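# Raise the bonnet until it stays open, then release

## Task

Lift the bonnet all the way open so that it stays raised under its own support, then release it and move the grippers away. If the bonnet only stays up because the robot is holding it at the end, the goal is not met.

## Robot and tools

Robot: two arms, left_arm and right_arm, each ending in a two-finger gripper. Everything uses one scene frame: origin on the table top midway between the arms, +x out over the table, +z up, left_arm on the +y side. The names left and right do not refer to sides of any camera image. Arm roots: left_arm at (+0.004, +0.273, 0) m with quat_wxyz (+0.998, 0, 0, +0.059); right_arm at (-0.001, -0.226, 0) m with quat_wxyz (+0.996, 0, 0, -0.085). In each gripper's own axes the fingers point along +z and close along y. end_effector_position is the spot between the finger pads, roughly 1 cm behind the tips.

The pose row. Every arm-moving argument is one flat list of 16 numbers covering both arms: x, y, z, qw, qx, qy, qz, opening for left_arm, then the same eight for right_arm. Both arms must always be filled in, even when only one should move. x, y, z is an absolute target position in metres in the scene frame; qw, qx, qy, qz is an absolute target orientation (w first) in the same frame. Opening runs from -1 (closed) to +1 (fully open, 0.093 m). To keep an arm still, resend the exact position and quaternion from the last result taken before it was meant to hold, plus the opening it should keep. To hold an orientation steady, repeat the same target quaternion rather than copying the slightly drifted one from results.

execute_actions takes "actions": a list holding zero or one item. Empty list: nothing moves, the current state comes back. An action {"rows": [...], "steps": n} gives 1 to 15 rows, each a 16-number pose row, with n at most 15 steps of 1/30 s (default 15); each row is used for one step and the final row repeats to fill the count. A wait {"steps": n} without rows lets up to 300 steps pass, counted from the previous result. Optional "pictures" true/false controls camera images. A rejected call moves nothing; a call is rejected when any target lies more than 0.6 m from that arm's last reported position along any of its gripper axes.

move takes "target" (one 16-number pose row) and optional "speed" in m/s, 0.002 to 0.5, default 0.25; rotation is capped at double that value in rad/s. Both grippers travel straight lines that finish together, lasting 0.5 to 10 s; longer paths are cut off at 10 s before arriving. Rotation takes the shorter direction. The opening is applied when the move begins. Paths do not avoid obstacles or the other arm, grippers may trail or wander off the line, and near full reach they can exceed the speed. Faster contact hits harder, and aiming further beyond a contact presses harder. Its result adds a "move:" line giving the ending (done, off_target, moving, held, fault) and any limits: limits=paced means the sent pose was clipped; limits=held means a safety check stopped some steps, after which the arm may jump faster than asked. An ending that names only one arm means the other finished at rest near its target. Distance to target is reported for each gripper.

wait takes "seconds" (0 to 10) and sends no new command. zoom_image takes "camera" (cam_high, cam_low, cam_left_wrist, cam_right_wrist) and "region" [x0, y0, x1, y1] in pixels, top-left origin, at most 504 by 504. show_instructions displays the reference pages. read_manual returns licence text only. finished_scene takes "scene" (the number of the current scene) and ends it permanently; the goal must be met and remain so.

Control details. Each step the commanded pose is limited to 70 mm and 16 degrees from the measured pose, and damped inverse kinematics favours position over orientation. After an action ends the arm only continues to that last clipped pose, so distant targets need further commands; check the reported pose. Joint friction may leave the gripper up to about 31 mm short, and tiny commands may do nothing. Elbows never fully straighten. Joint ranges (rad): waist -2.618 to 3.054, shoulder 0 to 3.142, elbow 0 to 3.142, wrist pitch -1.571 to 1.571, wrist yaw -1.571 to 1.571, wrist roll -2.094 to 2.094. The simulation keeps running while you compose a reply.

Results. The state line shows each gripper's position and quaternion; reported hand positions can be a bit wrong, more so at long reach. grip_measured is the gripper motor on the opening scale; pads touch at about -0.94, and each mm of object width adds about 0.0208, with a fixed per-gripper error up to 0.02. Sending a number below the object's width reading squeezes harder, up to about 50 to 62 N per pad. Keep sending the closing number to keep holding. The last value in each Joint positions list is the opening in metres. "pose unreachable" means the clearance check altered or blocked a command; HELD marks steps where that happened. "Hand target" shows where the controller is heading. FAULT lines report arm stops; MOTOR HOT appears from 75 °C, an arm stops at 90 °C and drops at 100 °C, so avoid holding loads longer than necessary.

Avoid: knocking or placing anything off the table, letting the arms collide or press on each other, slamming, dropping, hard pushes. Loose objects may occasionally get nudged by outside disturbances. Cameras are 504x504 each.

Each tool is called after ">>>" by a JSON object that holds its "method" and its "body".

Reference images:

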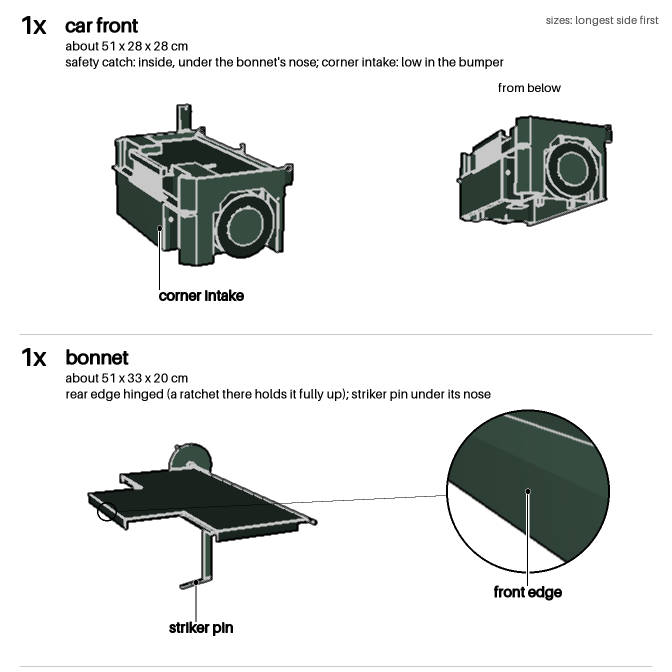

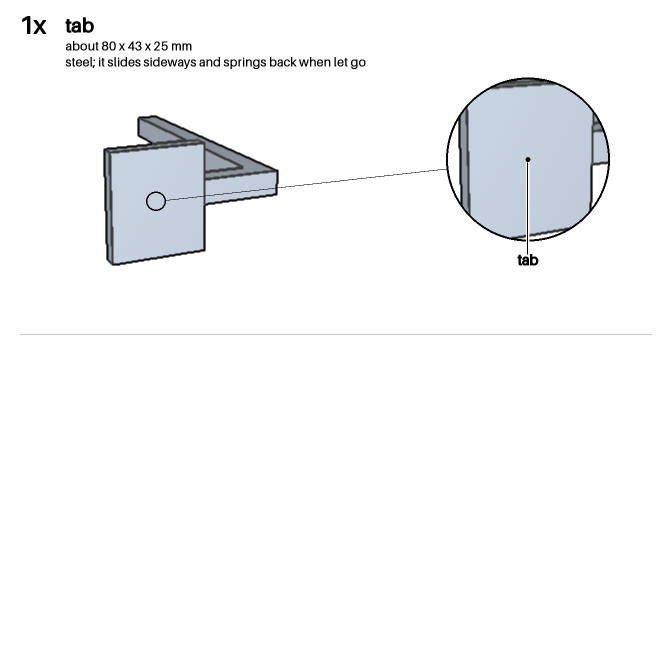

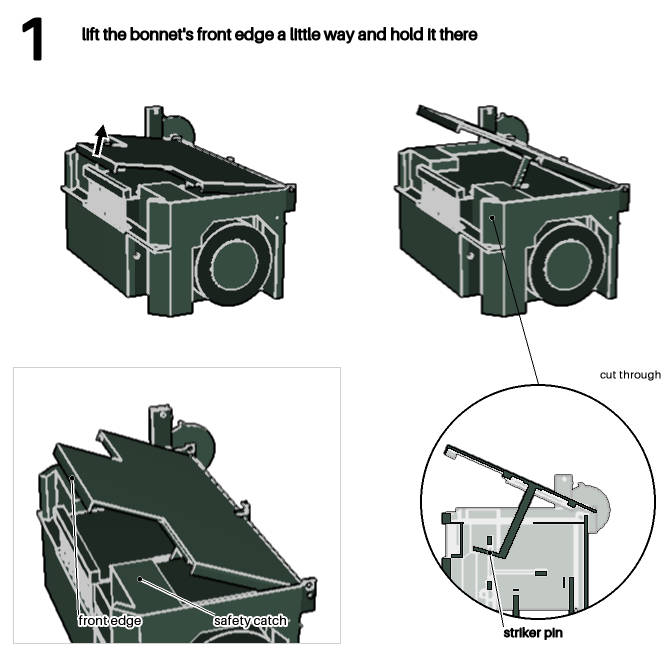

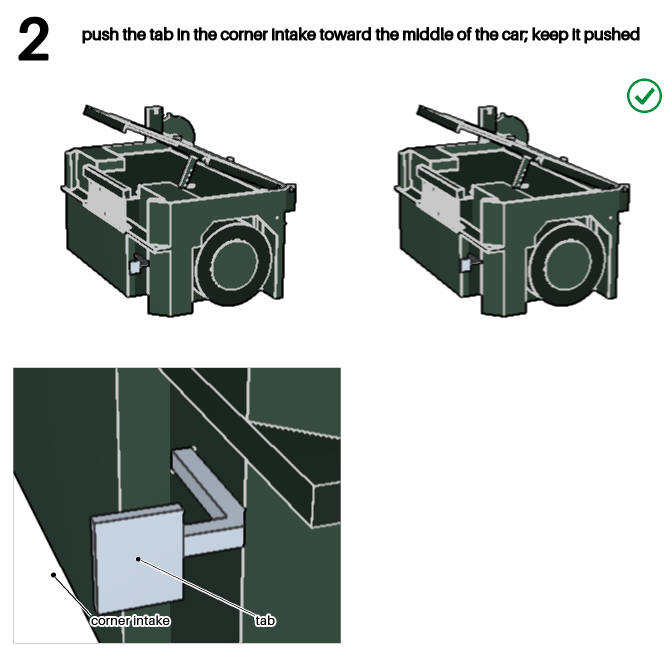

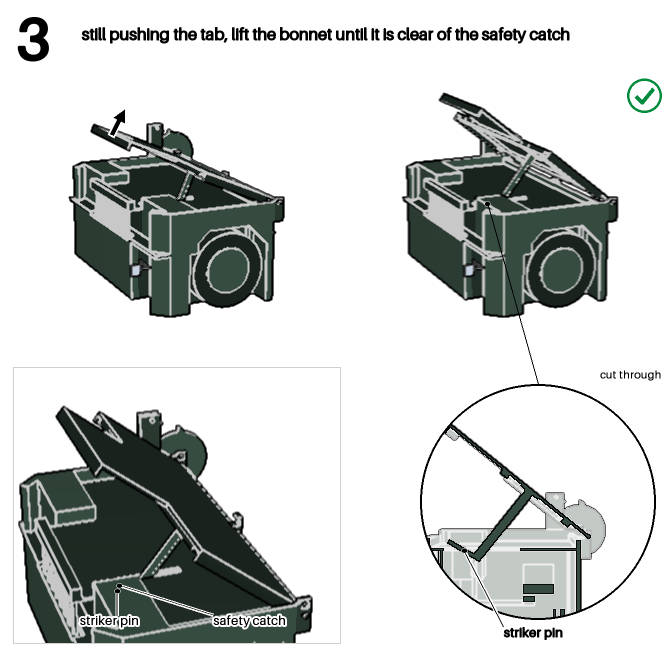

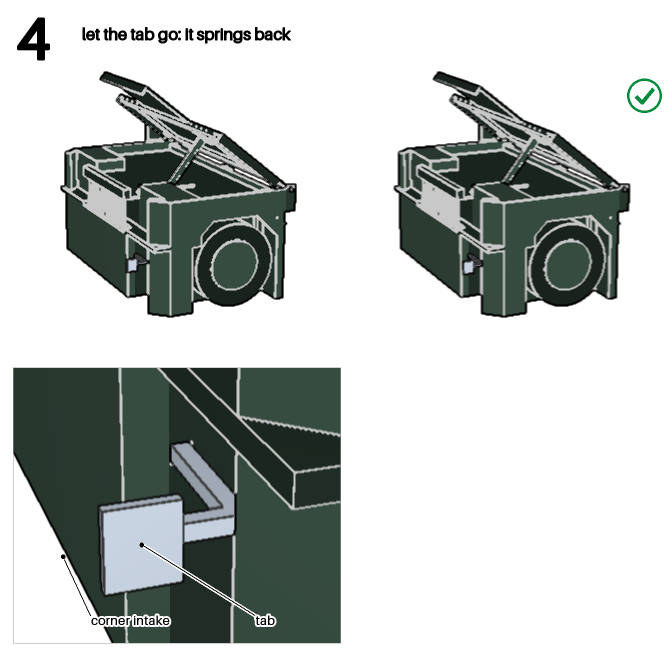

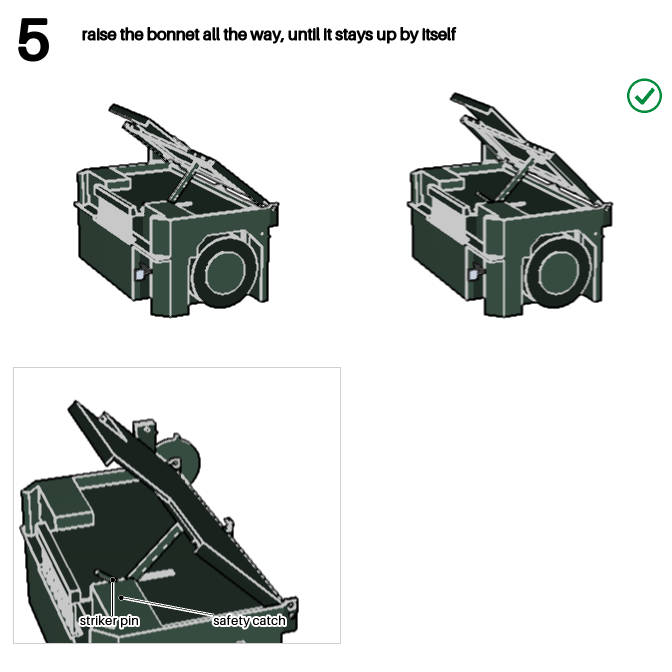

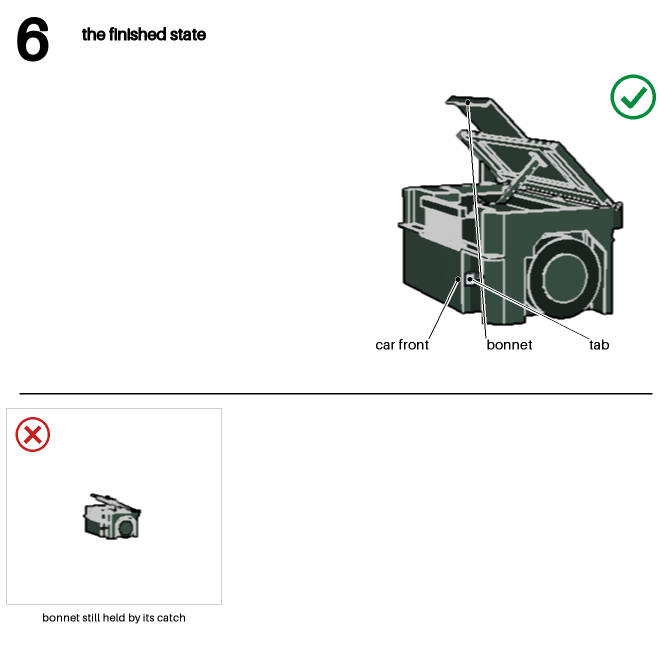

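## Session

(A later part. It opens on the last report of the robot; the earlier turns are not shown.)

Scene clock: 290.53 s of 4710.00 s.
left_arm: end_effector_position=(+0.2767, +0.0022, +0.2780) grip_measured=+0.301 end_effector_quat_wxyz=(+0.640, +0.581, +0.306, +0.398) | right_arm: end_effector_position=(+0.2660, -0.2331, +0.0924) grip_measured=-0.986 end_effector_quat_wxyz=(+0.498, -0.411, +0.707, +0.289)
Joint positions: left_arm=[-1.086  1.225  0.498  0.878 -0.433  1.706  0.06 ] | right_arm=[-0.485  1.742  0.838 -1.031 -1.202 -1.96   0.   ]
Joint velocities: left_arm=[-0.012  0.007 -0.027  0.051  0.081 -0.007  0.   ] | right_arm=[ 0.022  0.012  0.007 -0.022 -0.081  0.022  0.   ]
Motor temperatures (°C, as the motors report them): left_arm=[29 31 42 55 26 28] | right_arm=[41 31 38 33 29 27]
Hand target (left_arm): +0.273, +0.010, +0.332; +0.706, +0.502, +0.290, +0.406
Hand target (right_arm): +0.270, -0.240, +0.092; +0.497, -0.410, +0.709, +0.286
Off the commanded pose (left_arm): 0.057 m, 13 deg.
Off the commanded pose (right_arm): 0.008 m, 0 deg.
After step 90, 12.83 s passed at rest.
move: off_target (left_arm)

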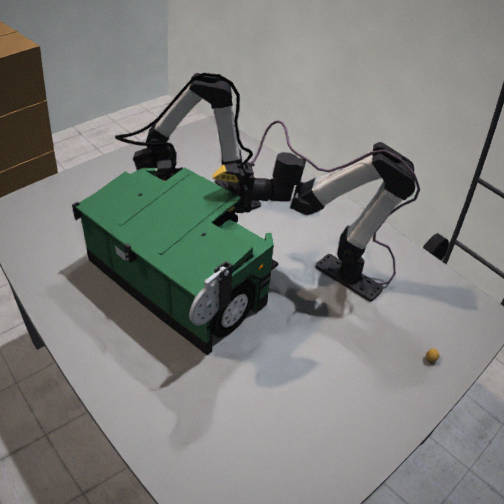

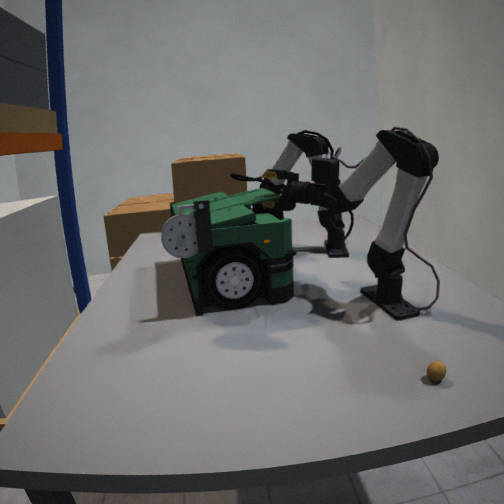

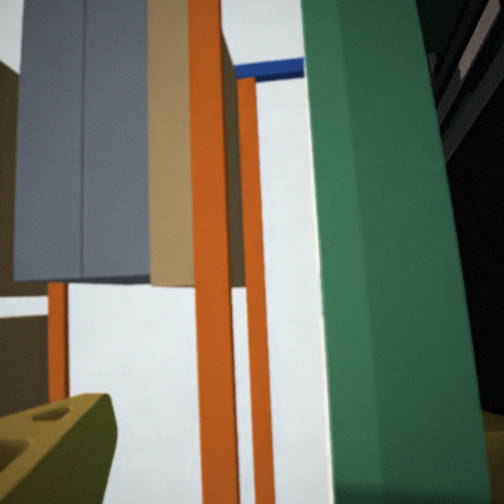

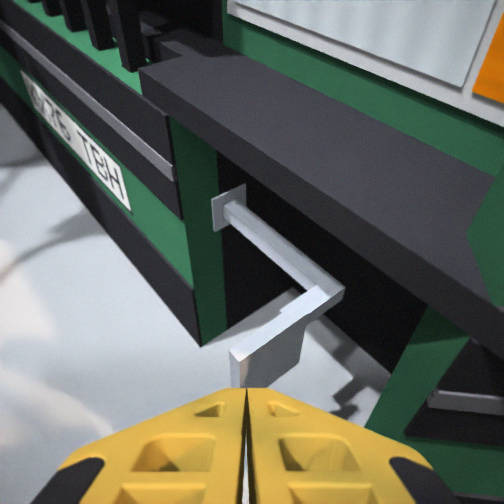

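>>> {"method": "move", "body": {"target": [0.275,0.006,0.28,0.612,0.612,0.354,0.354,0.3,0.27,-0.24,0.092,0.497,-0.41,0.709,0.287,-1], "speed": 0.08}}

>>> {"method": "move", "body": {"target": [0.21,0.043,0.28,0.612,0.612,0.354,0.354,0.3,0.27,-0.24,0.092,0.497,-0.41,0.709,0.287,-1], "speed": 0.1}}

>>> {"method": "move", "body": {"target": [0.21,0.043,0.34,0.68,0.183,0.68,-0.183,-1,0.27,-0.24,0.092,0.497,-0.41,0.709,0.287,-1], "speed": 0.15}}

Scene clock: 299.33 s of 4710.00 s.
left_arm: end_effector_position=(+0.2767, +0.0056, +0.2681) grip_measured=+0.301 end_effector_quat_wxyz=(+0.603, +0.622, +0.350, +0.358) | right_arm: end_effector_position=(+0.2660, -0.2331, +0.0924) grip_measured=-0.986 end_effector_quat_wxyz=(+0.498, -0.411, +0.707, +0.289)
Joint positions: left_arm=[-1.086  1.141  0.574  0.548 -0.445  1.585  0.06 ] | right_arm=[-0.485  1.742  0.838 -1.031 -1.202 -1.96   0.   ]
Joint velocities: left_arm=[-0.007 -0.022  0.017 -0.066 -0.051 -0.022  0.   ] | right_arm=[ 0.007 -0.022  0.002  0.066  0.037 -0.095  0.   ]
Motor temperatures (°C, as the motors report them): left_arm=[29 31 42 58 26 28] | right_arm=[39 31 38 33 29 27]
Hand target (left_arm): +0.275, +0.006, +0.280; +0.612, +0.612, +0.354, +0.355
Hand target (right_arm): +0.270, -0.240, +0.092; +0.497, -0.410, +0.709, +0.286
Off the commanded pose (left_arm): 0.012 m, 2 deg.
Off the commanded pose (right_arm): 0.008 m, 0 deg.
After step 90, 4.47 s passed at rest.
move: off_target (left_arm)

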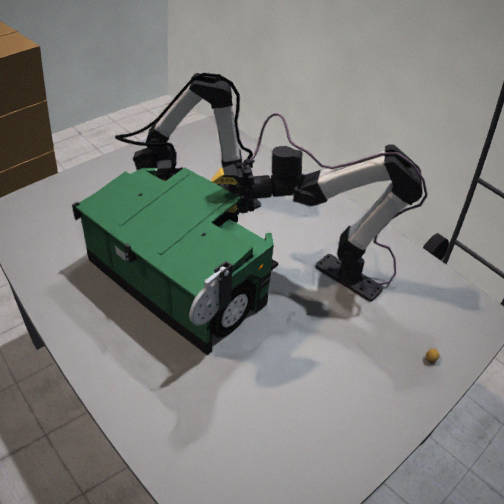

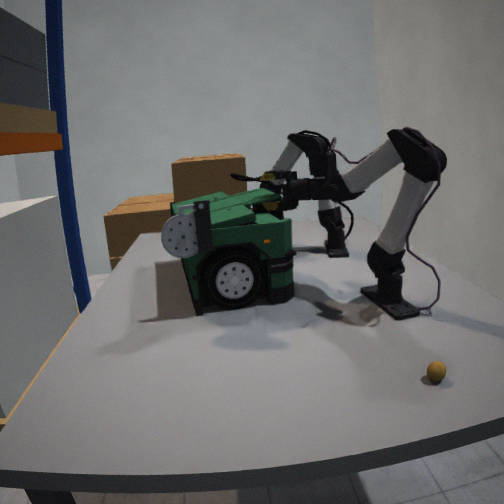

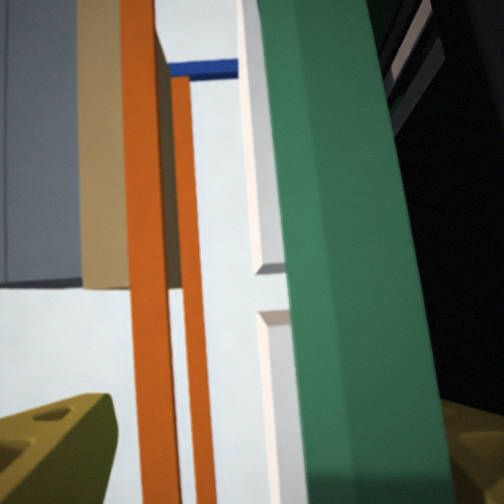

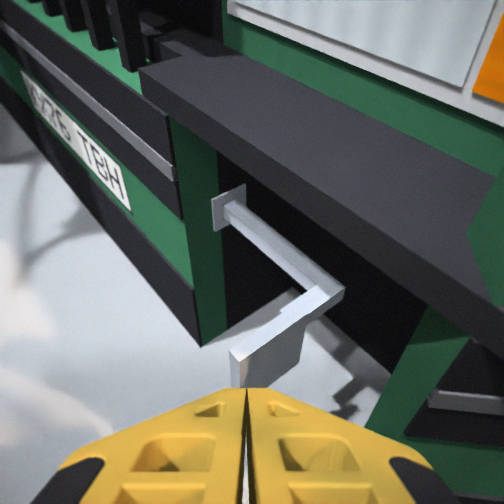

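Scene clock: 300.70 s of 4710.00 s.
left_arm: end_effector_position=(+0.2123, +0.0418, +0.2831) grip_measured=+0.301 end_effector_quat_wxyz=(+0.610, +0.614, +0.353, +0.355) | right_arm: end_effector_position=(+0.2660, -0.2331, +0.0924) grip_measured=-0.986 end_effector_quat_wxyz=(+0.498, -0.411, +0.707, +0.289)
Joint positions: left_arm=[-1.291  0.791  0.482  0.305 -0.651  1.574  0.06 ] | right_arm=[-0.485  1.742  0.838 -1.031 -1.202 -1.96   0.   ]
Joint velocities: left_arm=[-0.007  0.002  0.022 -0.139  0.037  0.051  0.001] | right_arm=[-0.012  0.007  0.007  0.022  0.007 -0.007  0.   ]
Motor temperatures (°C, as the motors report them): left_arm=[29 31 42 58 26 28] | right_arm=[38 31 38 32 29 27]
Hand target (left_arm): +0.210, +0.044, +0.280; +0.612, +0.612, +0.356, +0.352
Hand target (right_arm): +0.270, -0.240, +0.092; +0.497, -0.410, +0.709, +0.286
Off the commanded pose (left_arm): 0.004 m, 0 deg.
Off the commanded pose (right_arm): 0.008 m, 0 deg.
move: done

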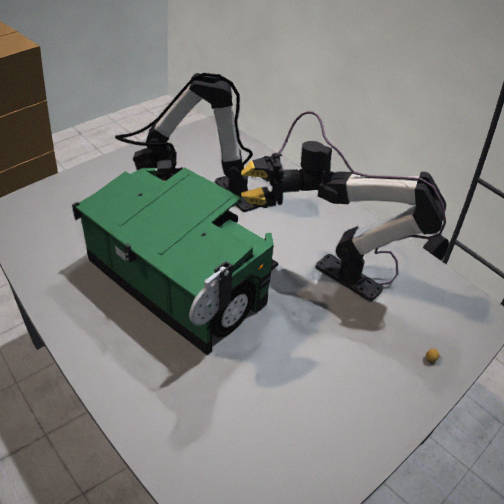

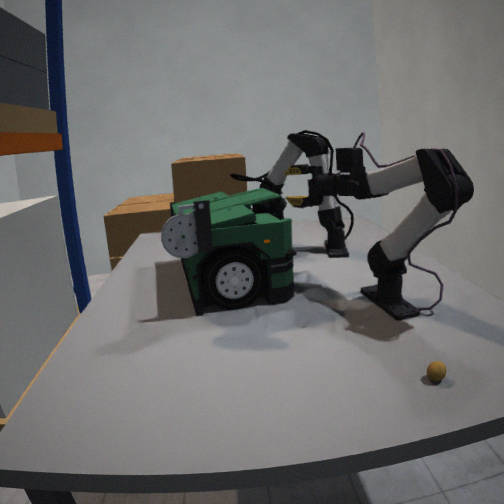

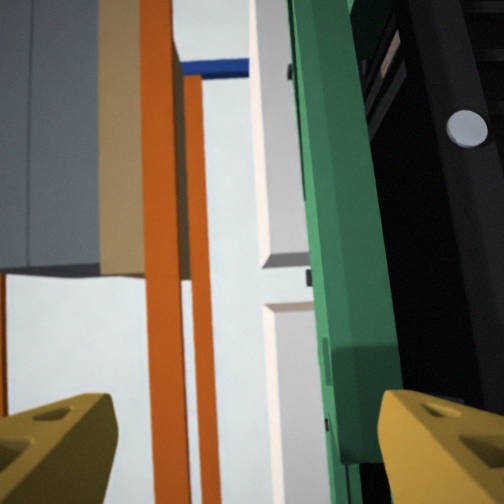

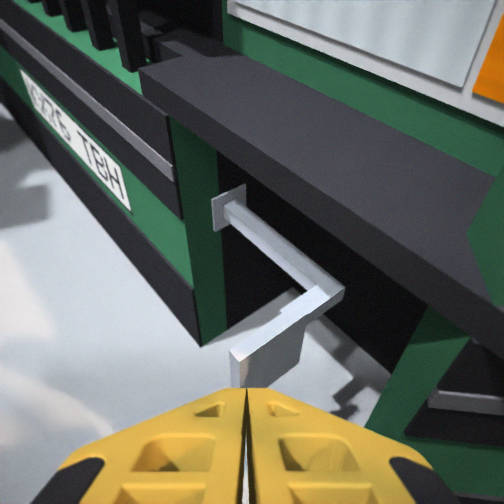

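Scene clock: 306.40 s of 4710.00 s.
left_arm: end_effector_position=(+0.2117, +0.0432, +0.3259) grip_measured=-0.985 end_effector_quat_wxyz=(+0.677, +0.195, +0.689, -0.170) | right_arm: end_effector_position=(+0.2660, -0.2331, +0.0924) grip_measured=-0.986 end_effector_quat_wxyz=(+0.498, -0.411, +0.707, +0.289)
Joint positions: left_arm=[-1.291  0.791  0.676  0.082 -0.651  0.011  0.   ] | right_arm=[-0.485  1.742  0.838 -1.031 -1.202 -1.96   0.   ]
Joint velocities: left_arm=[ 0.002 -0.012 -0.002  0.007 -0.037 -0.037  0.   ] | right_arm=[ 0.007 -0.012  0.022 -0.022 -0.007 -0.007  0.   ]
Motor temperatures (°C, as the motors report them): left_arm=[29 31 42 56 26 28] | right_arm=[37 31 38 32 29 27]
Hand target (left_arm): +0.210, +0.044, +0.340; +0.683, +0.184, +0.683, -0.184
Hand target (right_arm): +0.270, -0.240, +0.092; +0.497, -0.410, +0.709, +0.286
Off the commanded pose (left_arm): 0.014 m, 2 deg.
Off the commanded pose (right_arm): 0.008 m, 0 deg.
move: off_target (left_arm)

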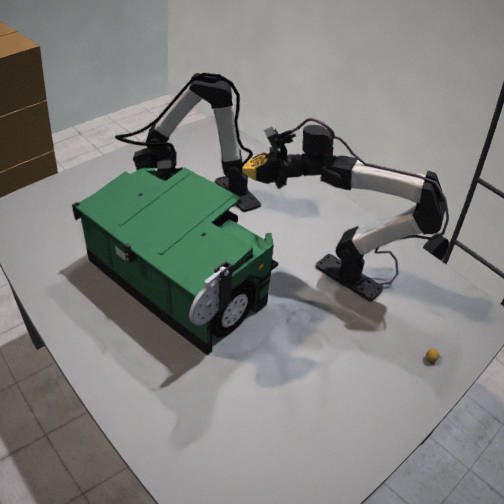

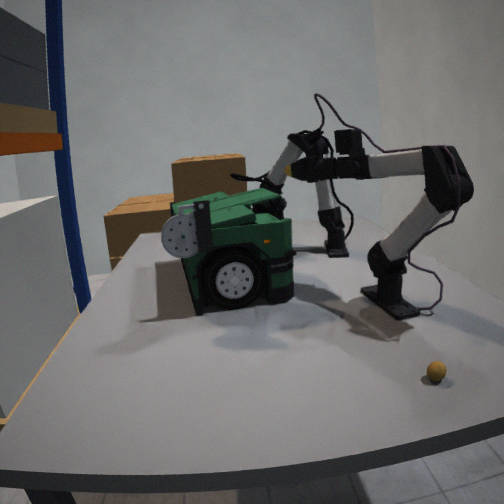

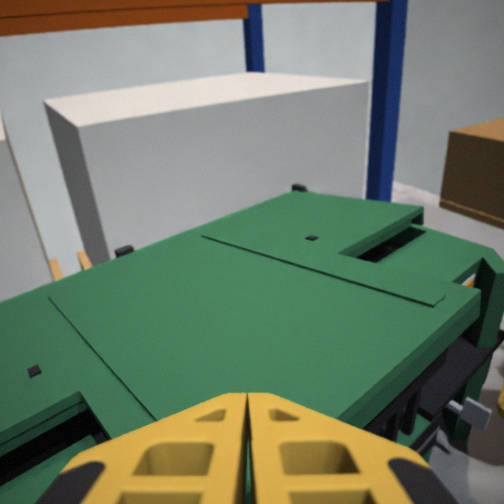

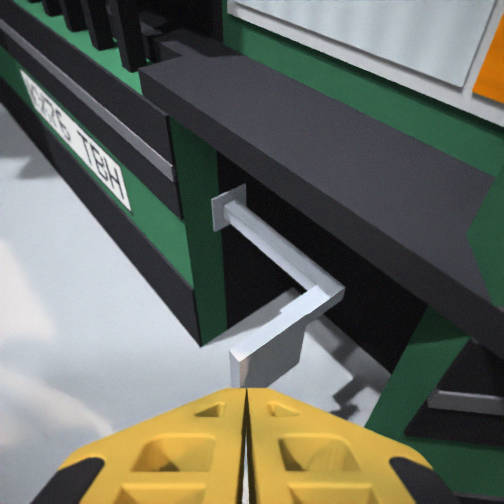

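>>> {"method": "move", "body": {"target": [0.29,0.0,0.31,0.63,0.17,0.735,-0.198,-1,0.27,-0.24,0.092,0.497,-0.41,0.709,0.287,-1], "speed": 0.1}}

>>> {"method": "move", "body": {"target": [0.29,0.0,0.25,0.63,0.17,0.735,-0.198,-1,0.27,-0.24,0.092,0.497,-0.41,0.709,0.287,-1], "speed": 0.03}}

Scene clock: 313.77 s of 4710.00 s.
left_arm: end_effector_position=(+0.2857, +0.0011, +0.2969) grip_measured=-0.985 end_effector_quat_wxyz=(+0.621, +0.182, +0.740, -0.183) | right_arm: end_effector_position=(+0.2660, -0.2331, +0.0924) grip_measured=-0.986 end_effector_quat_wxyz=(+0.498, -0.411, +0.707, +0.289)
Joint positions: left_arm=[-1.057  1.136  0.834  0.125 -0.404 -0.116  0.   ] | right_arm=[-0.485  1.742  0.838 -1.031 -1.202 -1.96   0.   ]
Joint velocities: left_arm=[ 0.007  0.007  0.007 -0.066  0.007 -0.007  0.   ] | right_arm=[-0.022 -0.002 -0.017  0.051 -0.081  0.007  0.   ]
Motor temperatures (°C, as the motors report them): left_arm=[29 30 43 54 26 28] | right_arm=[36 31 39 32 29 27]
Hand target (left_arm): +0.290, -0.001, +0.310; +0.630, +0.171, +0.732, -0.195
Hand target (right_arm): +0.270, -0.240, +0.092; +0.497, -0.410, +0.709, +0.286
Off the commanded pose (left_arm): 0.014 m, 2 deg.
Off the commanded pose (right_arm): 0.008 m, 0 deg.
After step 90, 2.97 s passed at rest.
move: off_target (left_arm)

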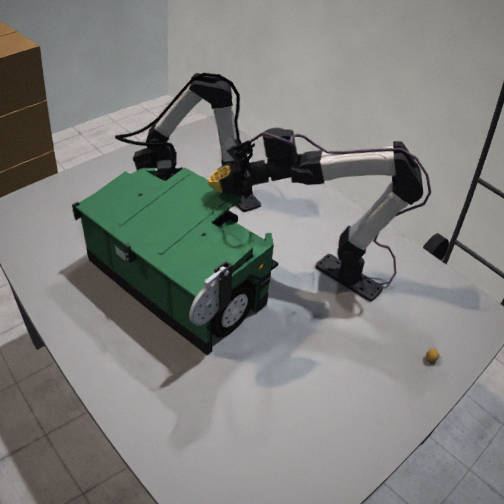

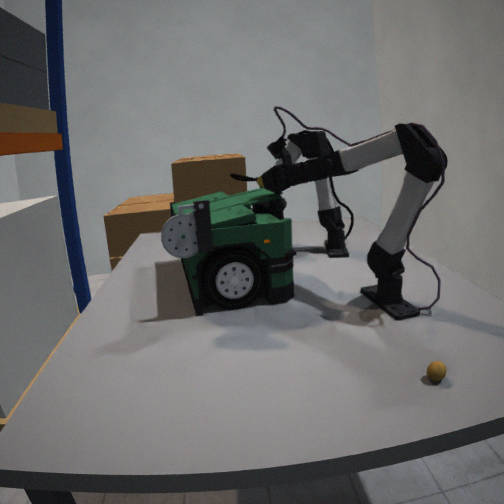

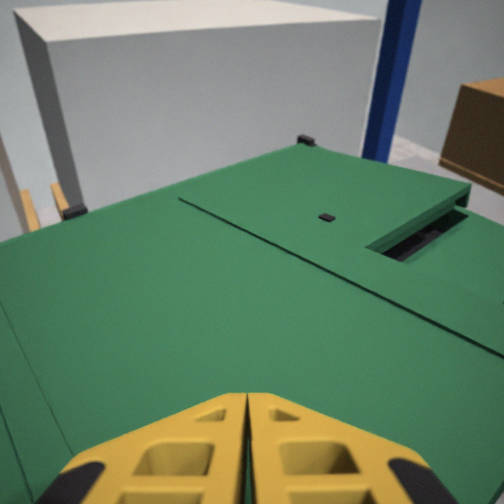

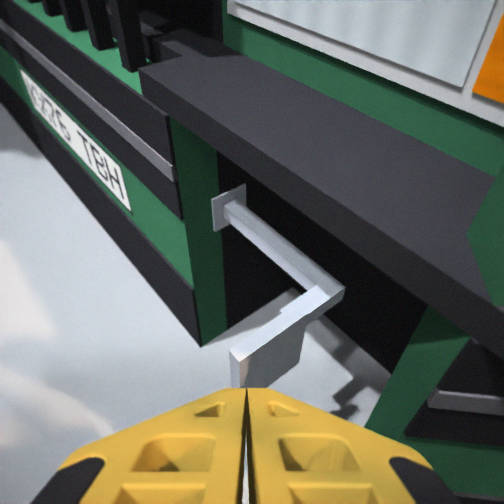

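Scene clock: 315.60 s of 4710.00 s.
left_arm: end_effector_position=(+0.2854, +0.0019, +0.2860) grip_measured=-0.985 end_effector_quat_wxyz=(+0.657, +0.154, +0.706, -0.215) | right_arm: end_effector_position=(+0.2660, -0.2331, +0.0924) grip_measured=-0.986 end_effector_quat_wxyz=(+0.498, -0.411, +0.707, +0.289)
Joint positions: left_arm=[-1.057  1.144  0.677  0.42  -0.406 -0.12   0.   ] | right_arm=[-0.485  1.742  0.838 -1.031 -1.202 -1.96   0.   ]
Joint velocities: left_arm=[-0.012 -0.007 -0.022 -0.022  0.007 -0.037  0.   ] | right_arm=[ 0.002 -0.022 -0.007 -0.066  0.051 -0.051  0.   ]
Motor temperatures (°C, as the motors report them): left_arm=[29 30 43 53 26 28] | right_arm=[36 31 39 32 29 27]
Hand target (left_arm): +0.289, +0.001, +0.250; +0.628, +0.169, +0.733, -0.198
Hand target (right_arm): +0.270, -0.240, +0.092; +0.497, -0.410, +0.709, +0.286
Off the commanded pose (left_arm): 0.036 m, 5 deg.
Off the commanded pose (right_arm): 0.008 m, 0 deg.
move: off_target (left_arm)

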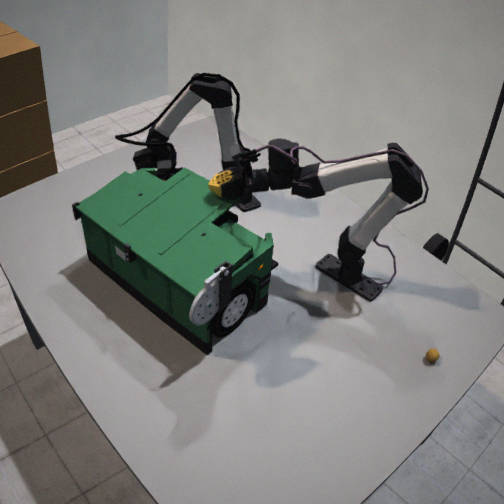

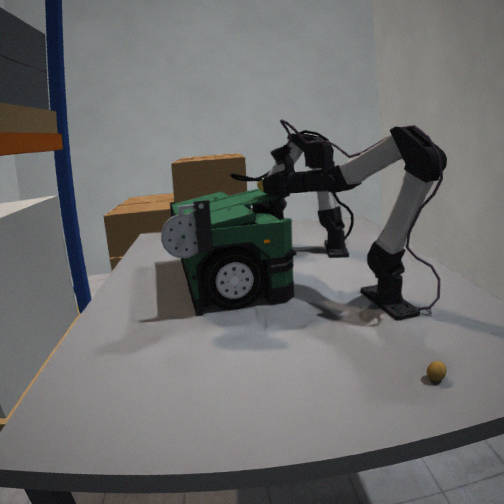

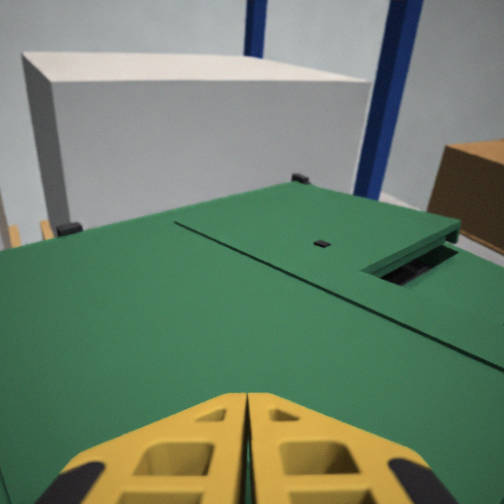

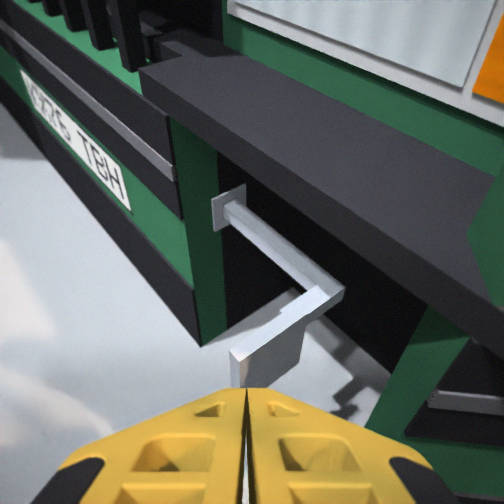

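>>> {"method": "move", "body": {"target": [0.2,0.07,0.30,0.68,0.183,0.68,-0.183,-1,0.22,-0.28,0.13,0.497,-0.41,0.709,0.287,-1], "speed": 0.15}}

>>> {"method": "move", "body": {"target": [0.21,0.065,0.235,0.68,0.183,0.68,-0.183,-1,0.2,-0.14,0.24,0.68,-0.183,0.68,0.183,-1], "speed": 0.15}}

Scene clock: 337.07 s of 4710.00 s.
left_arm: end_effector_position=(+0.2016, +0.0701, +0.3037) grip_measured=-0.985 end_effector_quat_wxyz=(+0.681, +0.179, +0.685, -0.188) | right_arm: end_effector_position=(+0.2212, -0.2760, +0.1238) grip_measured=-0.986 end_effector_quat_wxyz=(+0.457, -0.360, +0.772, +0.255)
Joint positions: left_arm=[-1.279  0.624  0.528  0.093 -0.635 -0.015  0.   ] | right_arm=[-0.738  1.6    0.897 -1.37  -1.029 -2.068  0.   ]
Joint velocities: left_arm=[ 0.002  0.002 -0.007  0.066 -0.007  0.007  0.   ] | right_arm=[ 0.007 -0.027  0.002  0.081  0.125 -0.051  0.   ]
Motor temperatures (°C, as the motors report them): left_arm=[29 30 40 50 26 28] | right_arm=[34 32 39 31 29 27]
Hand target (left_arm): +0.199, +0.071, +0.300; +0.681, +0.182, +0.684, -0.185
Hand target (right_arm): +0.221, -0.280, +0.129; +0.455, -0.368, +0.773, +0.244
Off the commanded pose (left_arm): 0.004 m, 1 deg.
Off the commanded pose (right_arm): 0.007 m, 11 deg.
joint sent to its limit (right arm) — the command would take joint 6 (wrist roll) past its lower limit, so that joint was sent only as far as its limit.
After step 90, 17.07 s passed at rest.
move: off_target (right_arm)

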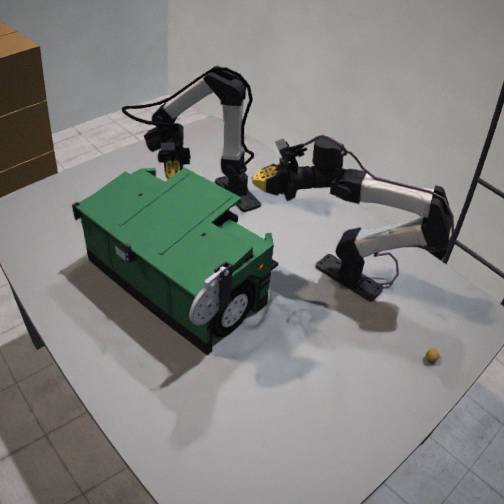

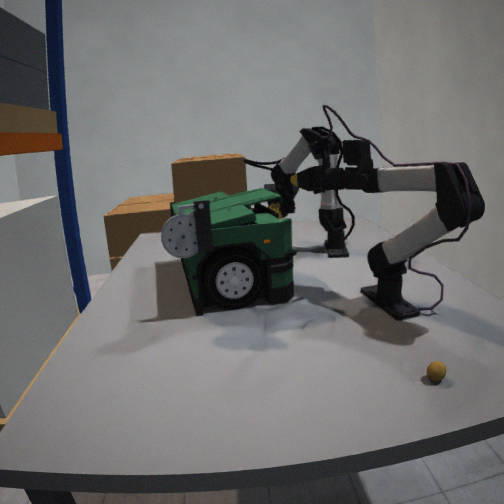

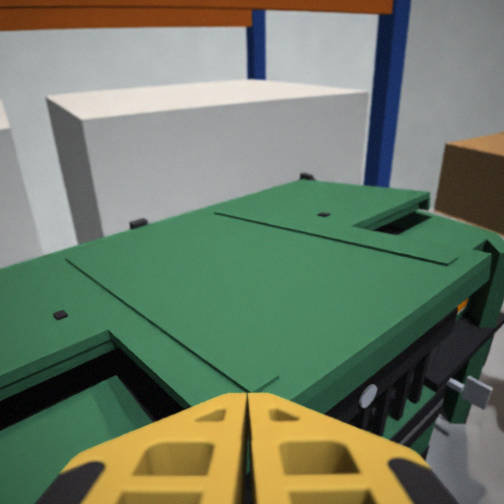

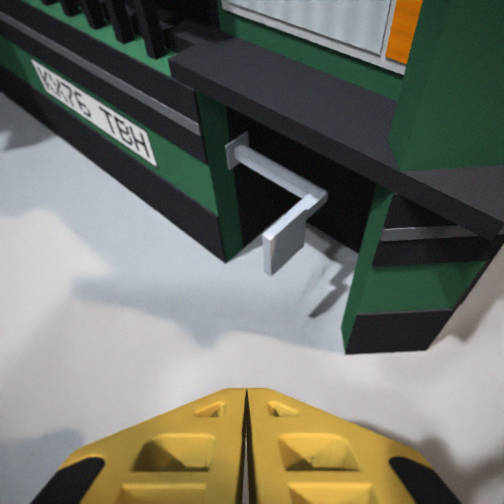

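Scene clock: 340.50 s of 4710.00 s.
left_arm: end_effector_position=(+0.2082, +0.0645, +0.2424) grip_measured=-0.985 end_effector_quat_wxyz=(+0.685, +0.179, +0.681, -0.190) | right_arm: end_effector_position=(+0.1938, -0.1374, +0.2447) grip_measured=-0.987 end_effector_quat_wxyz=(+0.678, -0.191, +0.681, +0.198)
Joint positions: left_arm=[-1.249  0.673  0.281  0.404 -0.603 -0.007  0.   ] | right_arm=[ 0.165  0.041  0.3   -0.261 -0.562  0.008  0.   ]
Joint velocities: left_arm=[-0.012 -0.002 -0.002  0.037 -0.022  0.007  0.   ] | right_arm=[ 0.002  0.002  0.017 -0.037  0.007  0.007  0.   ]
Motor temperatures (°C, as the motors report them): left_arm=[29 30 40 51 26 28] | right_arm=[34 31 39 32 29 27]
Hand target (left_arm): +0.210, +0.064, +0.235; +0.683, +0.184, +0.683, -0.183
Hand target (right_arm): +0.195, -0.137, +0.242; +0.682, -0.188, +0.678, +0.198
Off the commanded pose (left_arm): 0.008 m, 1 deg.
Off the commanded pose (right_arm): 0.008 m, 2 deg.
move: done; limits=paced

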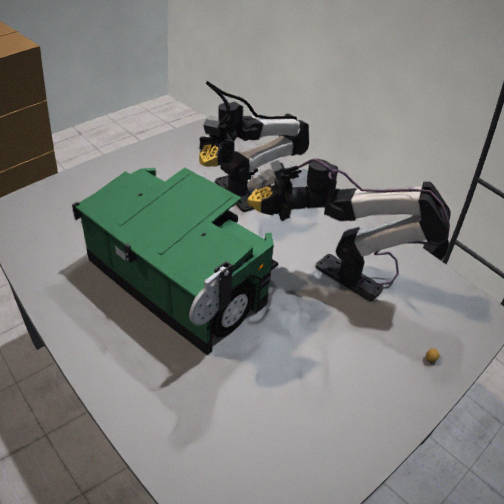

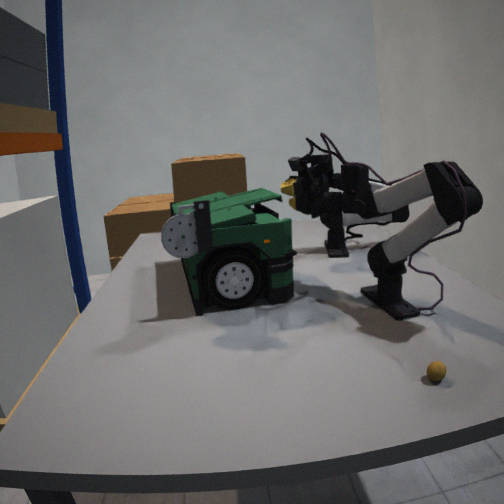

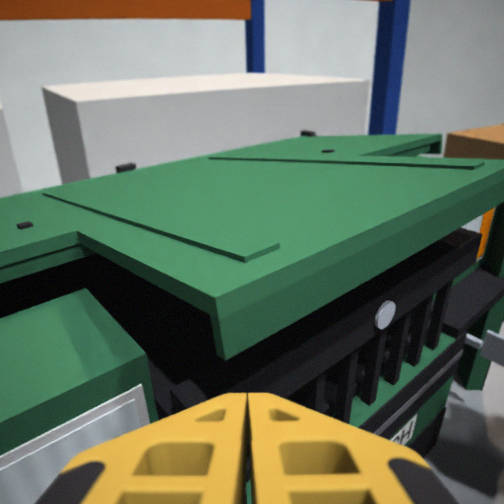

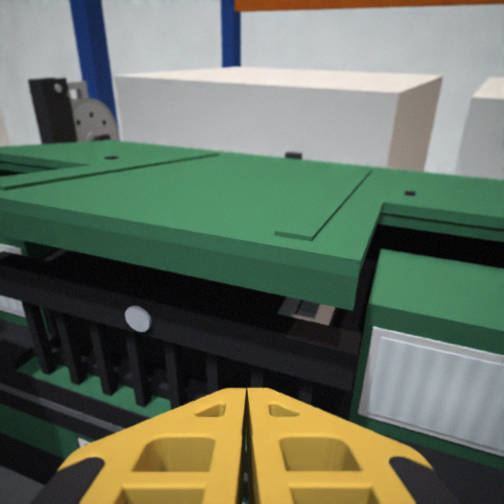

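>>> {"method": "zoom_image", "body": {"camera": "cam_right_wrist", "region": [200, 220, 420, 380]}}

Region (200, 220, 420, 380) of cam_right_wrist's 504x504 image, scaled by 2.291, with more detail than that image has; it fills the top 367 rows of this view, and the rest is white.

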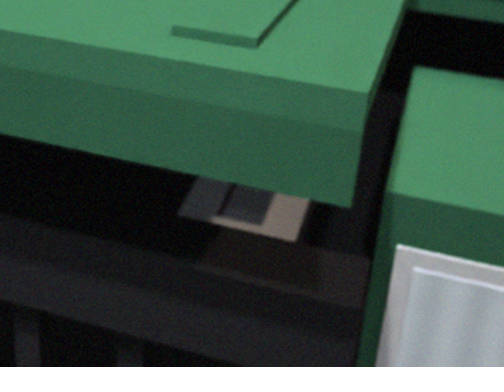

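>>> {"method": "move", "body": {"target": [0.277,0.025,0.225,0.68,0.183,0.68,-0.183,-1,0.277,-0.09,0.23,0.68,-0.183,0.68,0.183,-1], "speed": 0.05}}

>>> {"method": "move", "body": {"target": [0.282,0.022,0.30,0.735,0.197,0.63,-0.169,-1,0.282,-0.087,0.30,0.735,-0.197,0.63,0.169,-1], "speed": 0.03}}

Scene clock: 350.50 s of 4710.00 s.
left_arm: end_effector_position=(+0.2481, +0.0115, +0.2108) grip_measured=-0.986 end_effector_quat_wxyz=(+0.661, +0.232, +0.679, -0.222) | right_arm: end_effector_position=(+0.2552, -0.1025, +0.2797) grip_measured=-0.987 end_effector_quat_wxyz=(+0.744, -0.171, +0.617, +0.189)
Joint positions: left_arm=[-1.085  1.124  0.325  0.769 -0.314 -0.003  0.   ] | right_arm=[ 0.524  0.551  0.248  0.487 -0.162  0.008  0.   ]
Joint velocities: left_arm=[-0.007  0.007  0.007  0.066  0.037  0.022  0.   ] | right_arm=[ 0.007  0.027  0.007 -0.007 -0.007 -0.081  0.   ]
Motor temperatures (°C, as the motors report them): left_arm=[29 29 40 51 26 28] | right_arm=[33 31 39 35 28 27]
Hand target (left_arm): +0.274, +0.026, +0.225; +0.683, +0.186, +0.682, -0.183
Hand target (right_arm): +0.267, -0.094, +0.231; +0.684, -0.182, +0.682, +0.186
Off the commanded pose (left_arm): 0.035 m, 7 deg.
Off the commanded pose (right_arm): 0.056 m, 10 deg.
After step 90, 4.33 s passed at rest.
move: off_target (left_arm, right_arm)

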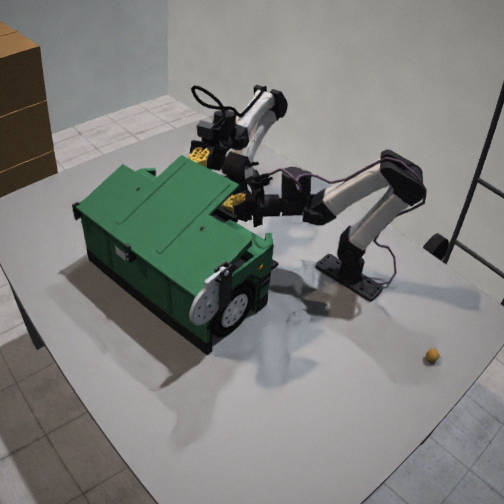

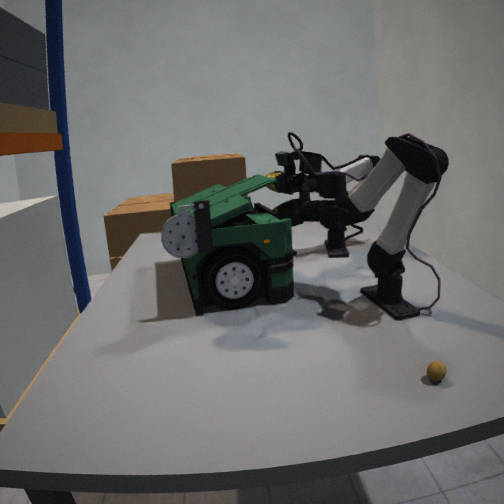

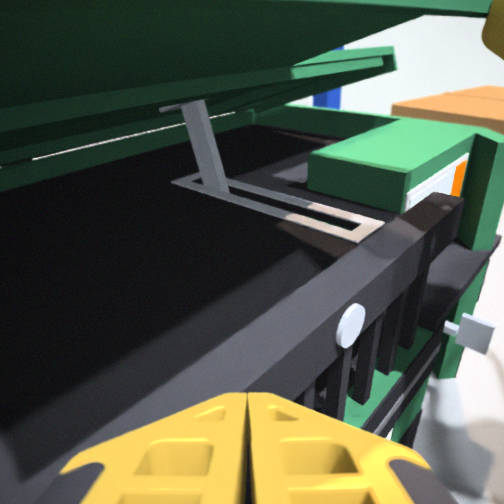

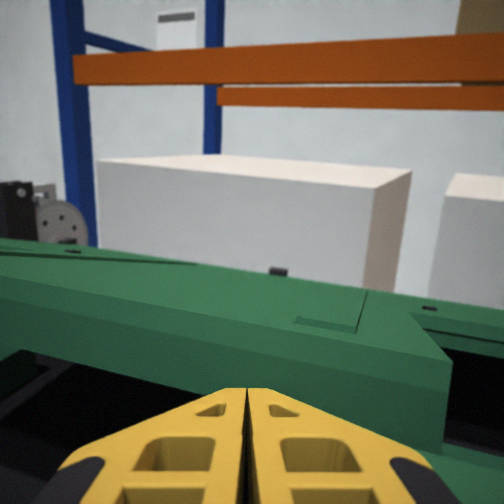

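Scene clock: 355.30 s of 4710.00 s.
left_arm: end_effector_position=(+0.2750, +0.0221, +0.2887) grip_measured=-0.986 end_effector_quat_wxyz=(+0.723, +0.208, +0.636, -0.173) | right_arm: end_effector_position=(+0.2676, -0.1003, +0.3185) grip_measured=-0.987 end_effector_quat_wxyz=(+0.766, -0.179, +0.596, +0.164)
Joint positions: left_arm=[-1.025  1.082  0.504  0.689 -0.353  0.12   0.   ] | right_arm=[ 0.528  0.645  0.371  0.505 -0.142 -0.047  0.   ]
Joint velocities: left_arm=[-0.002 -0.002  0.007 -0.022 -0.007 -0.037  0.   ] | right_arm=[ 0.012 -0.007 -0.007  0.022 -0.051 -0.007  0.   ]
Motor temperatures (°C, as the motors report them): left_arm=[29 29 41 53 26 28] | right_arm=[33 31 40 35 28 27]
Hand target (left_arm): +0.281, +0.024, +0.300; +0.733, +0.197, +0.628, -0.169
Hand target (right_arm): +0.279, -0.088, +0.299; +0.734, -0.196, +0.628, +0.169
Off the commanded pose (left_arm): 0.013 m, 2 deg.
Off the commanded pose (right_arm): 0.027 m, 6 deg.
move: off_target (left_arm, right_arm); limits=paced

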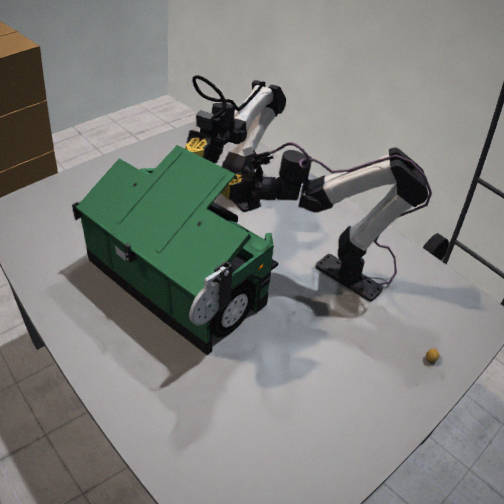

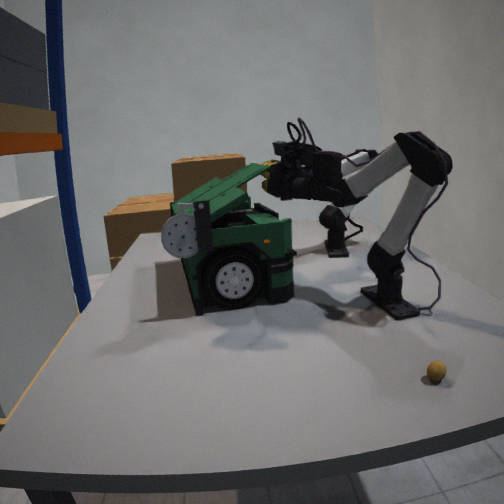

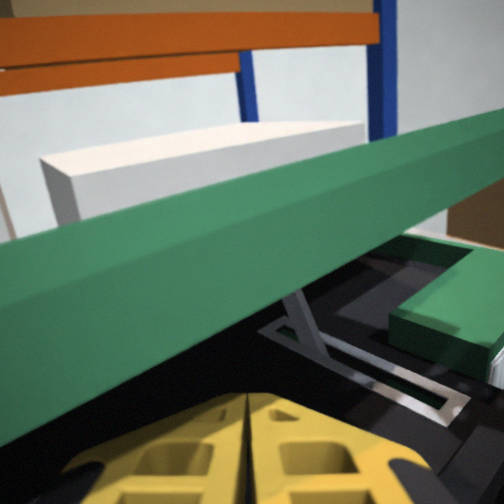

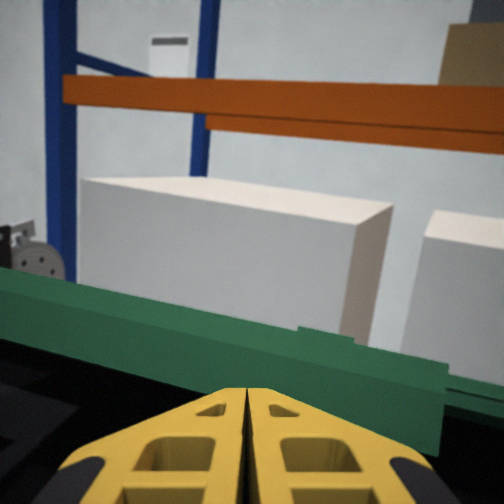

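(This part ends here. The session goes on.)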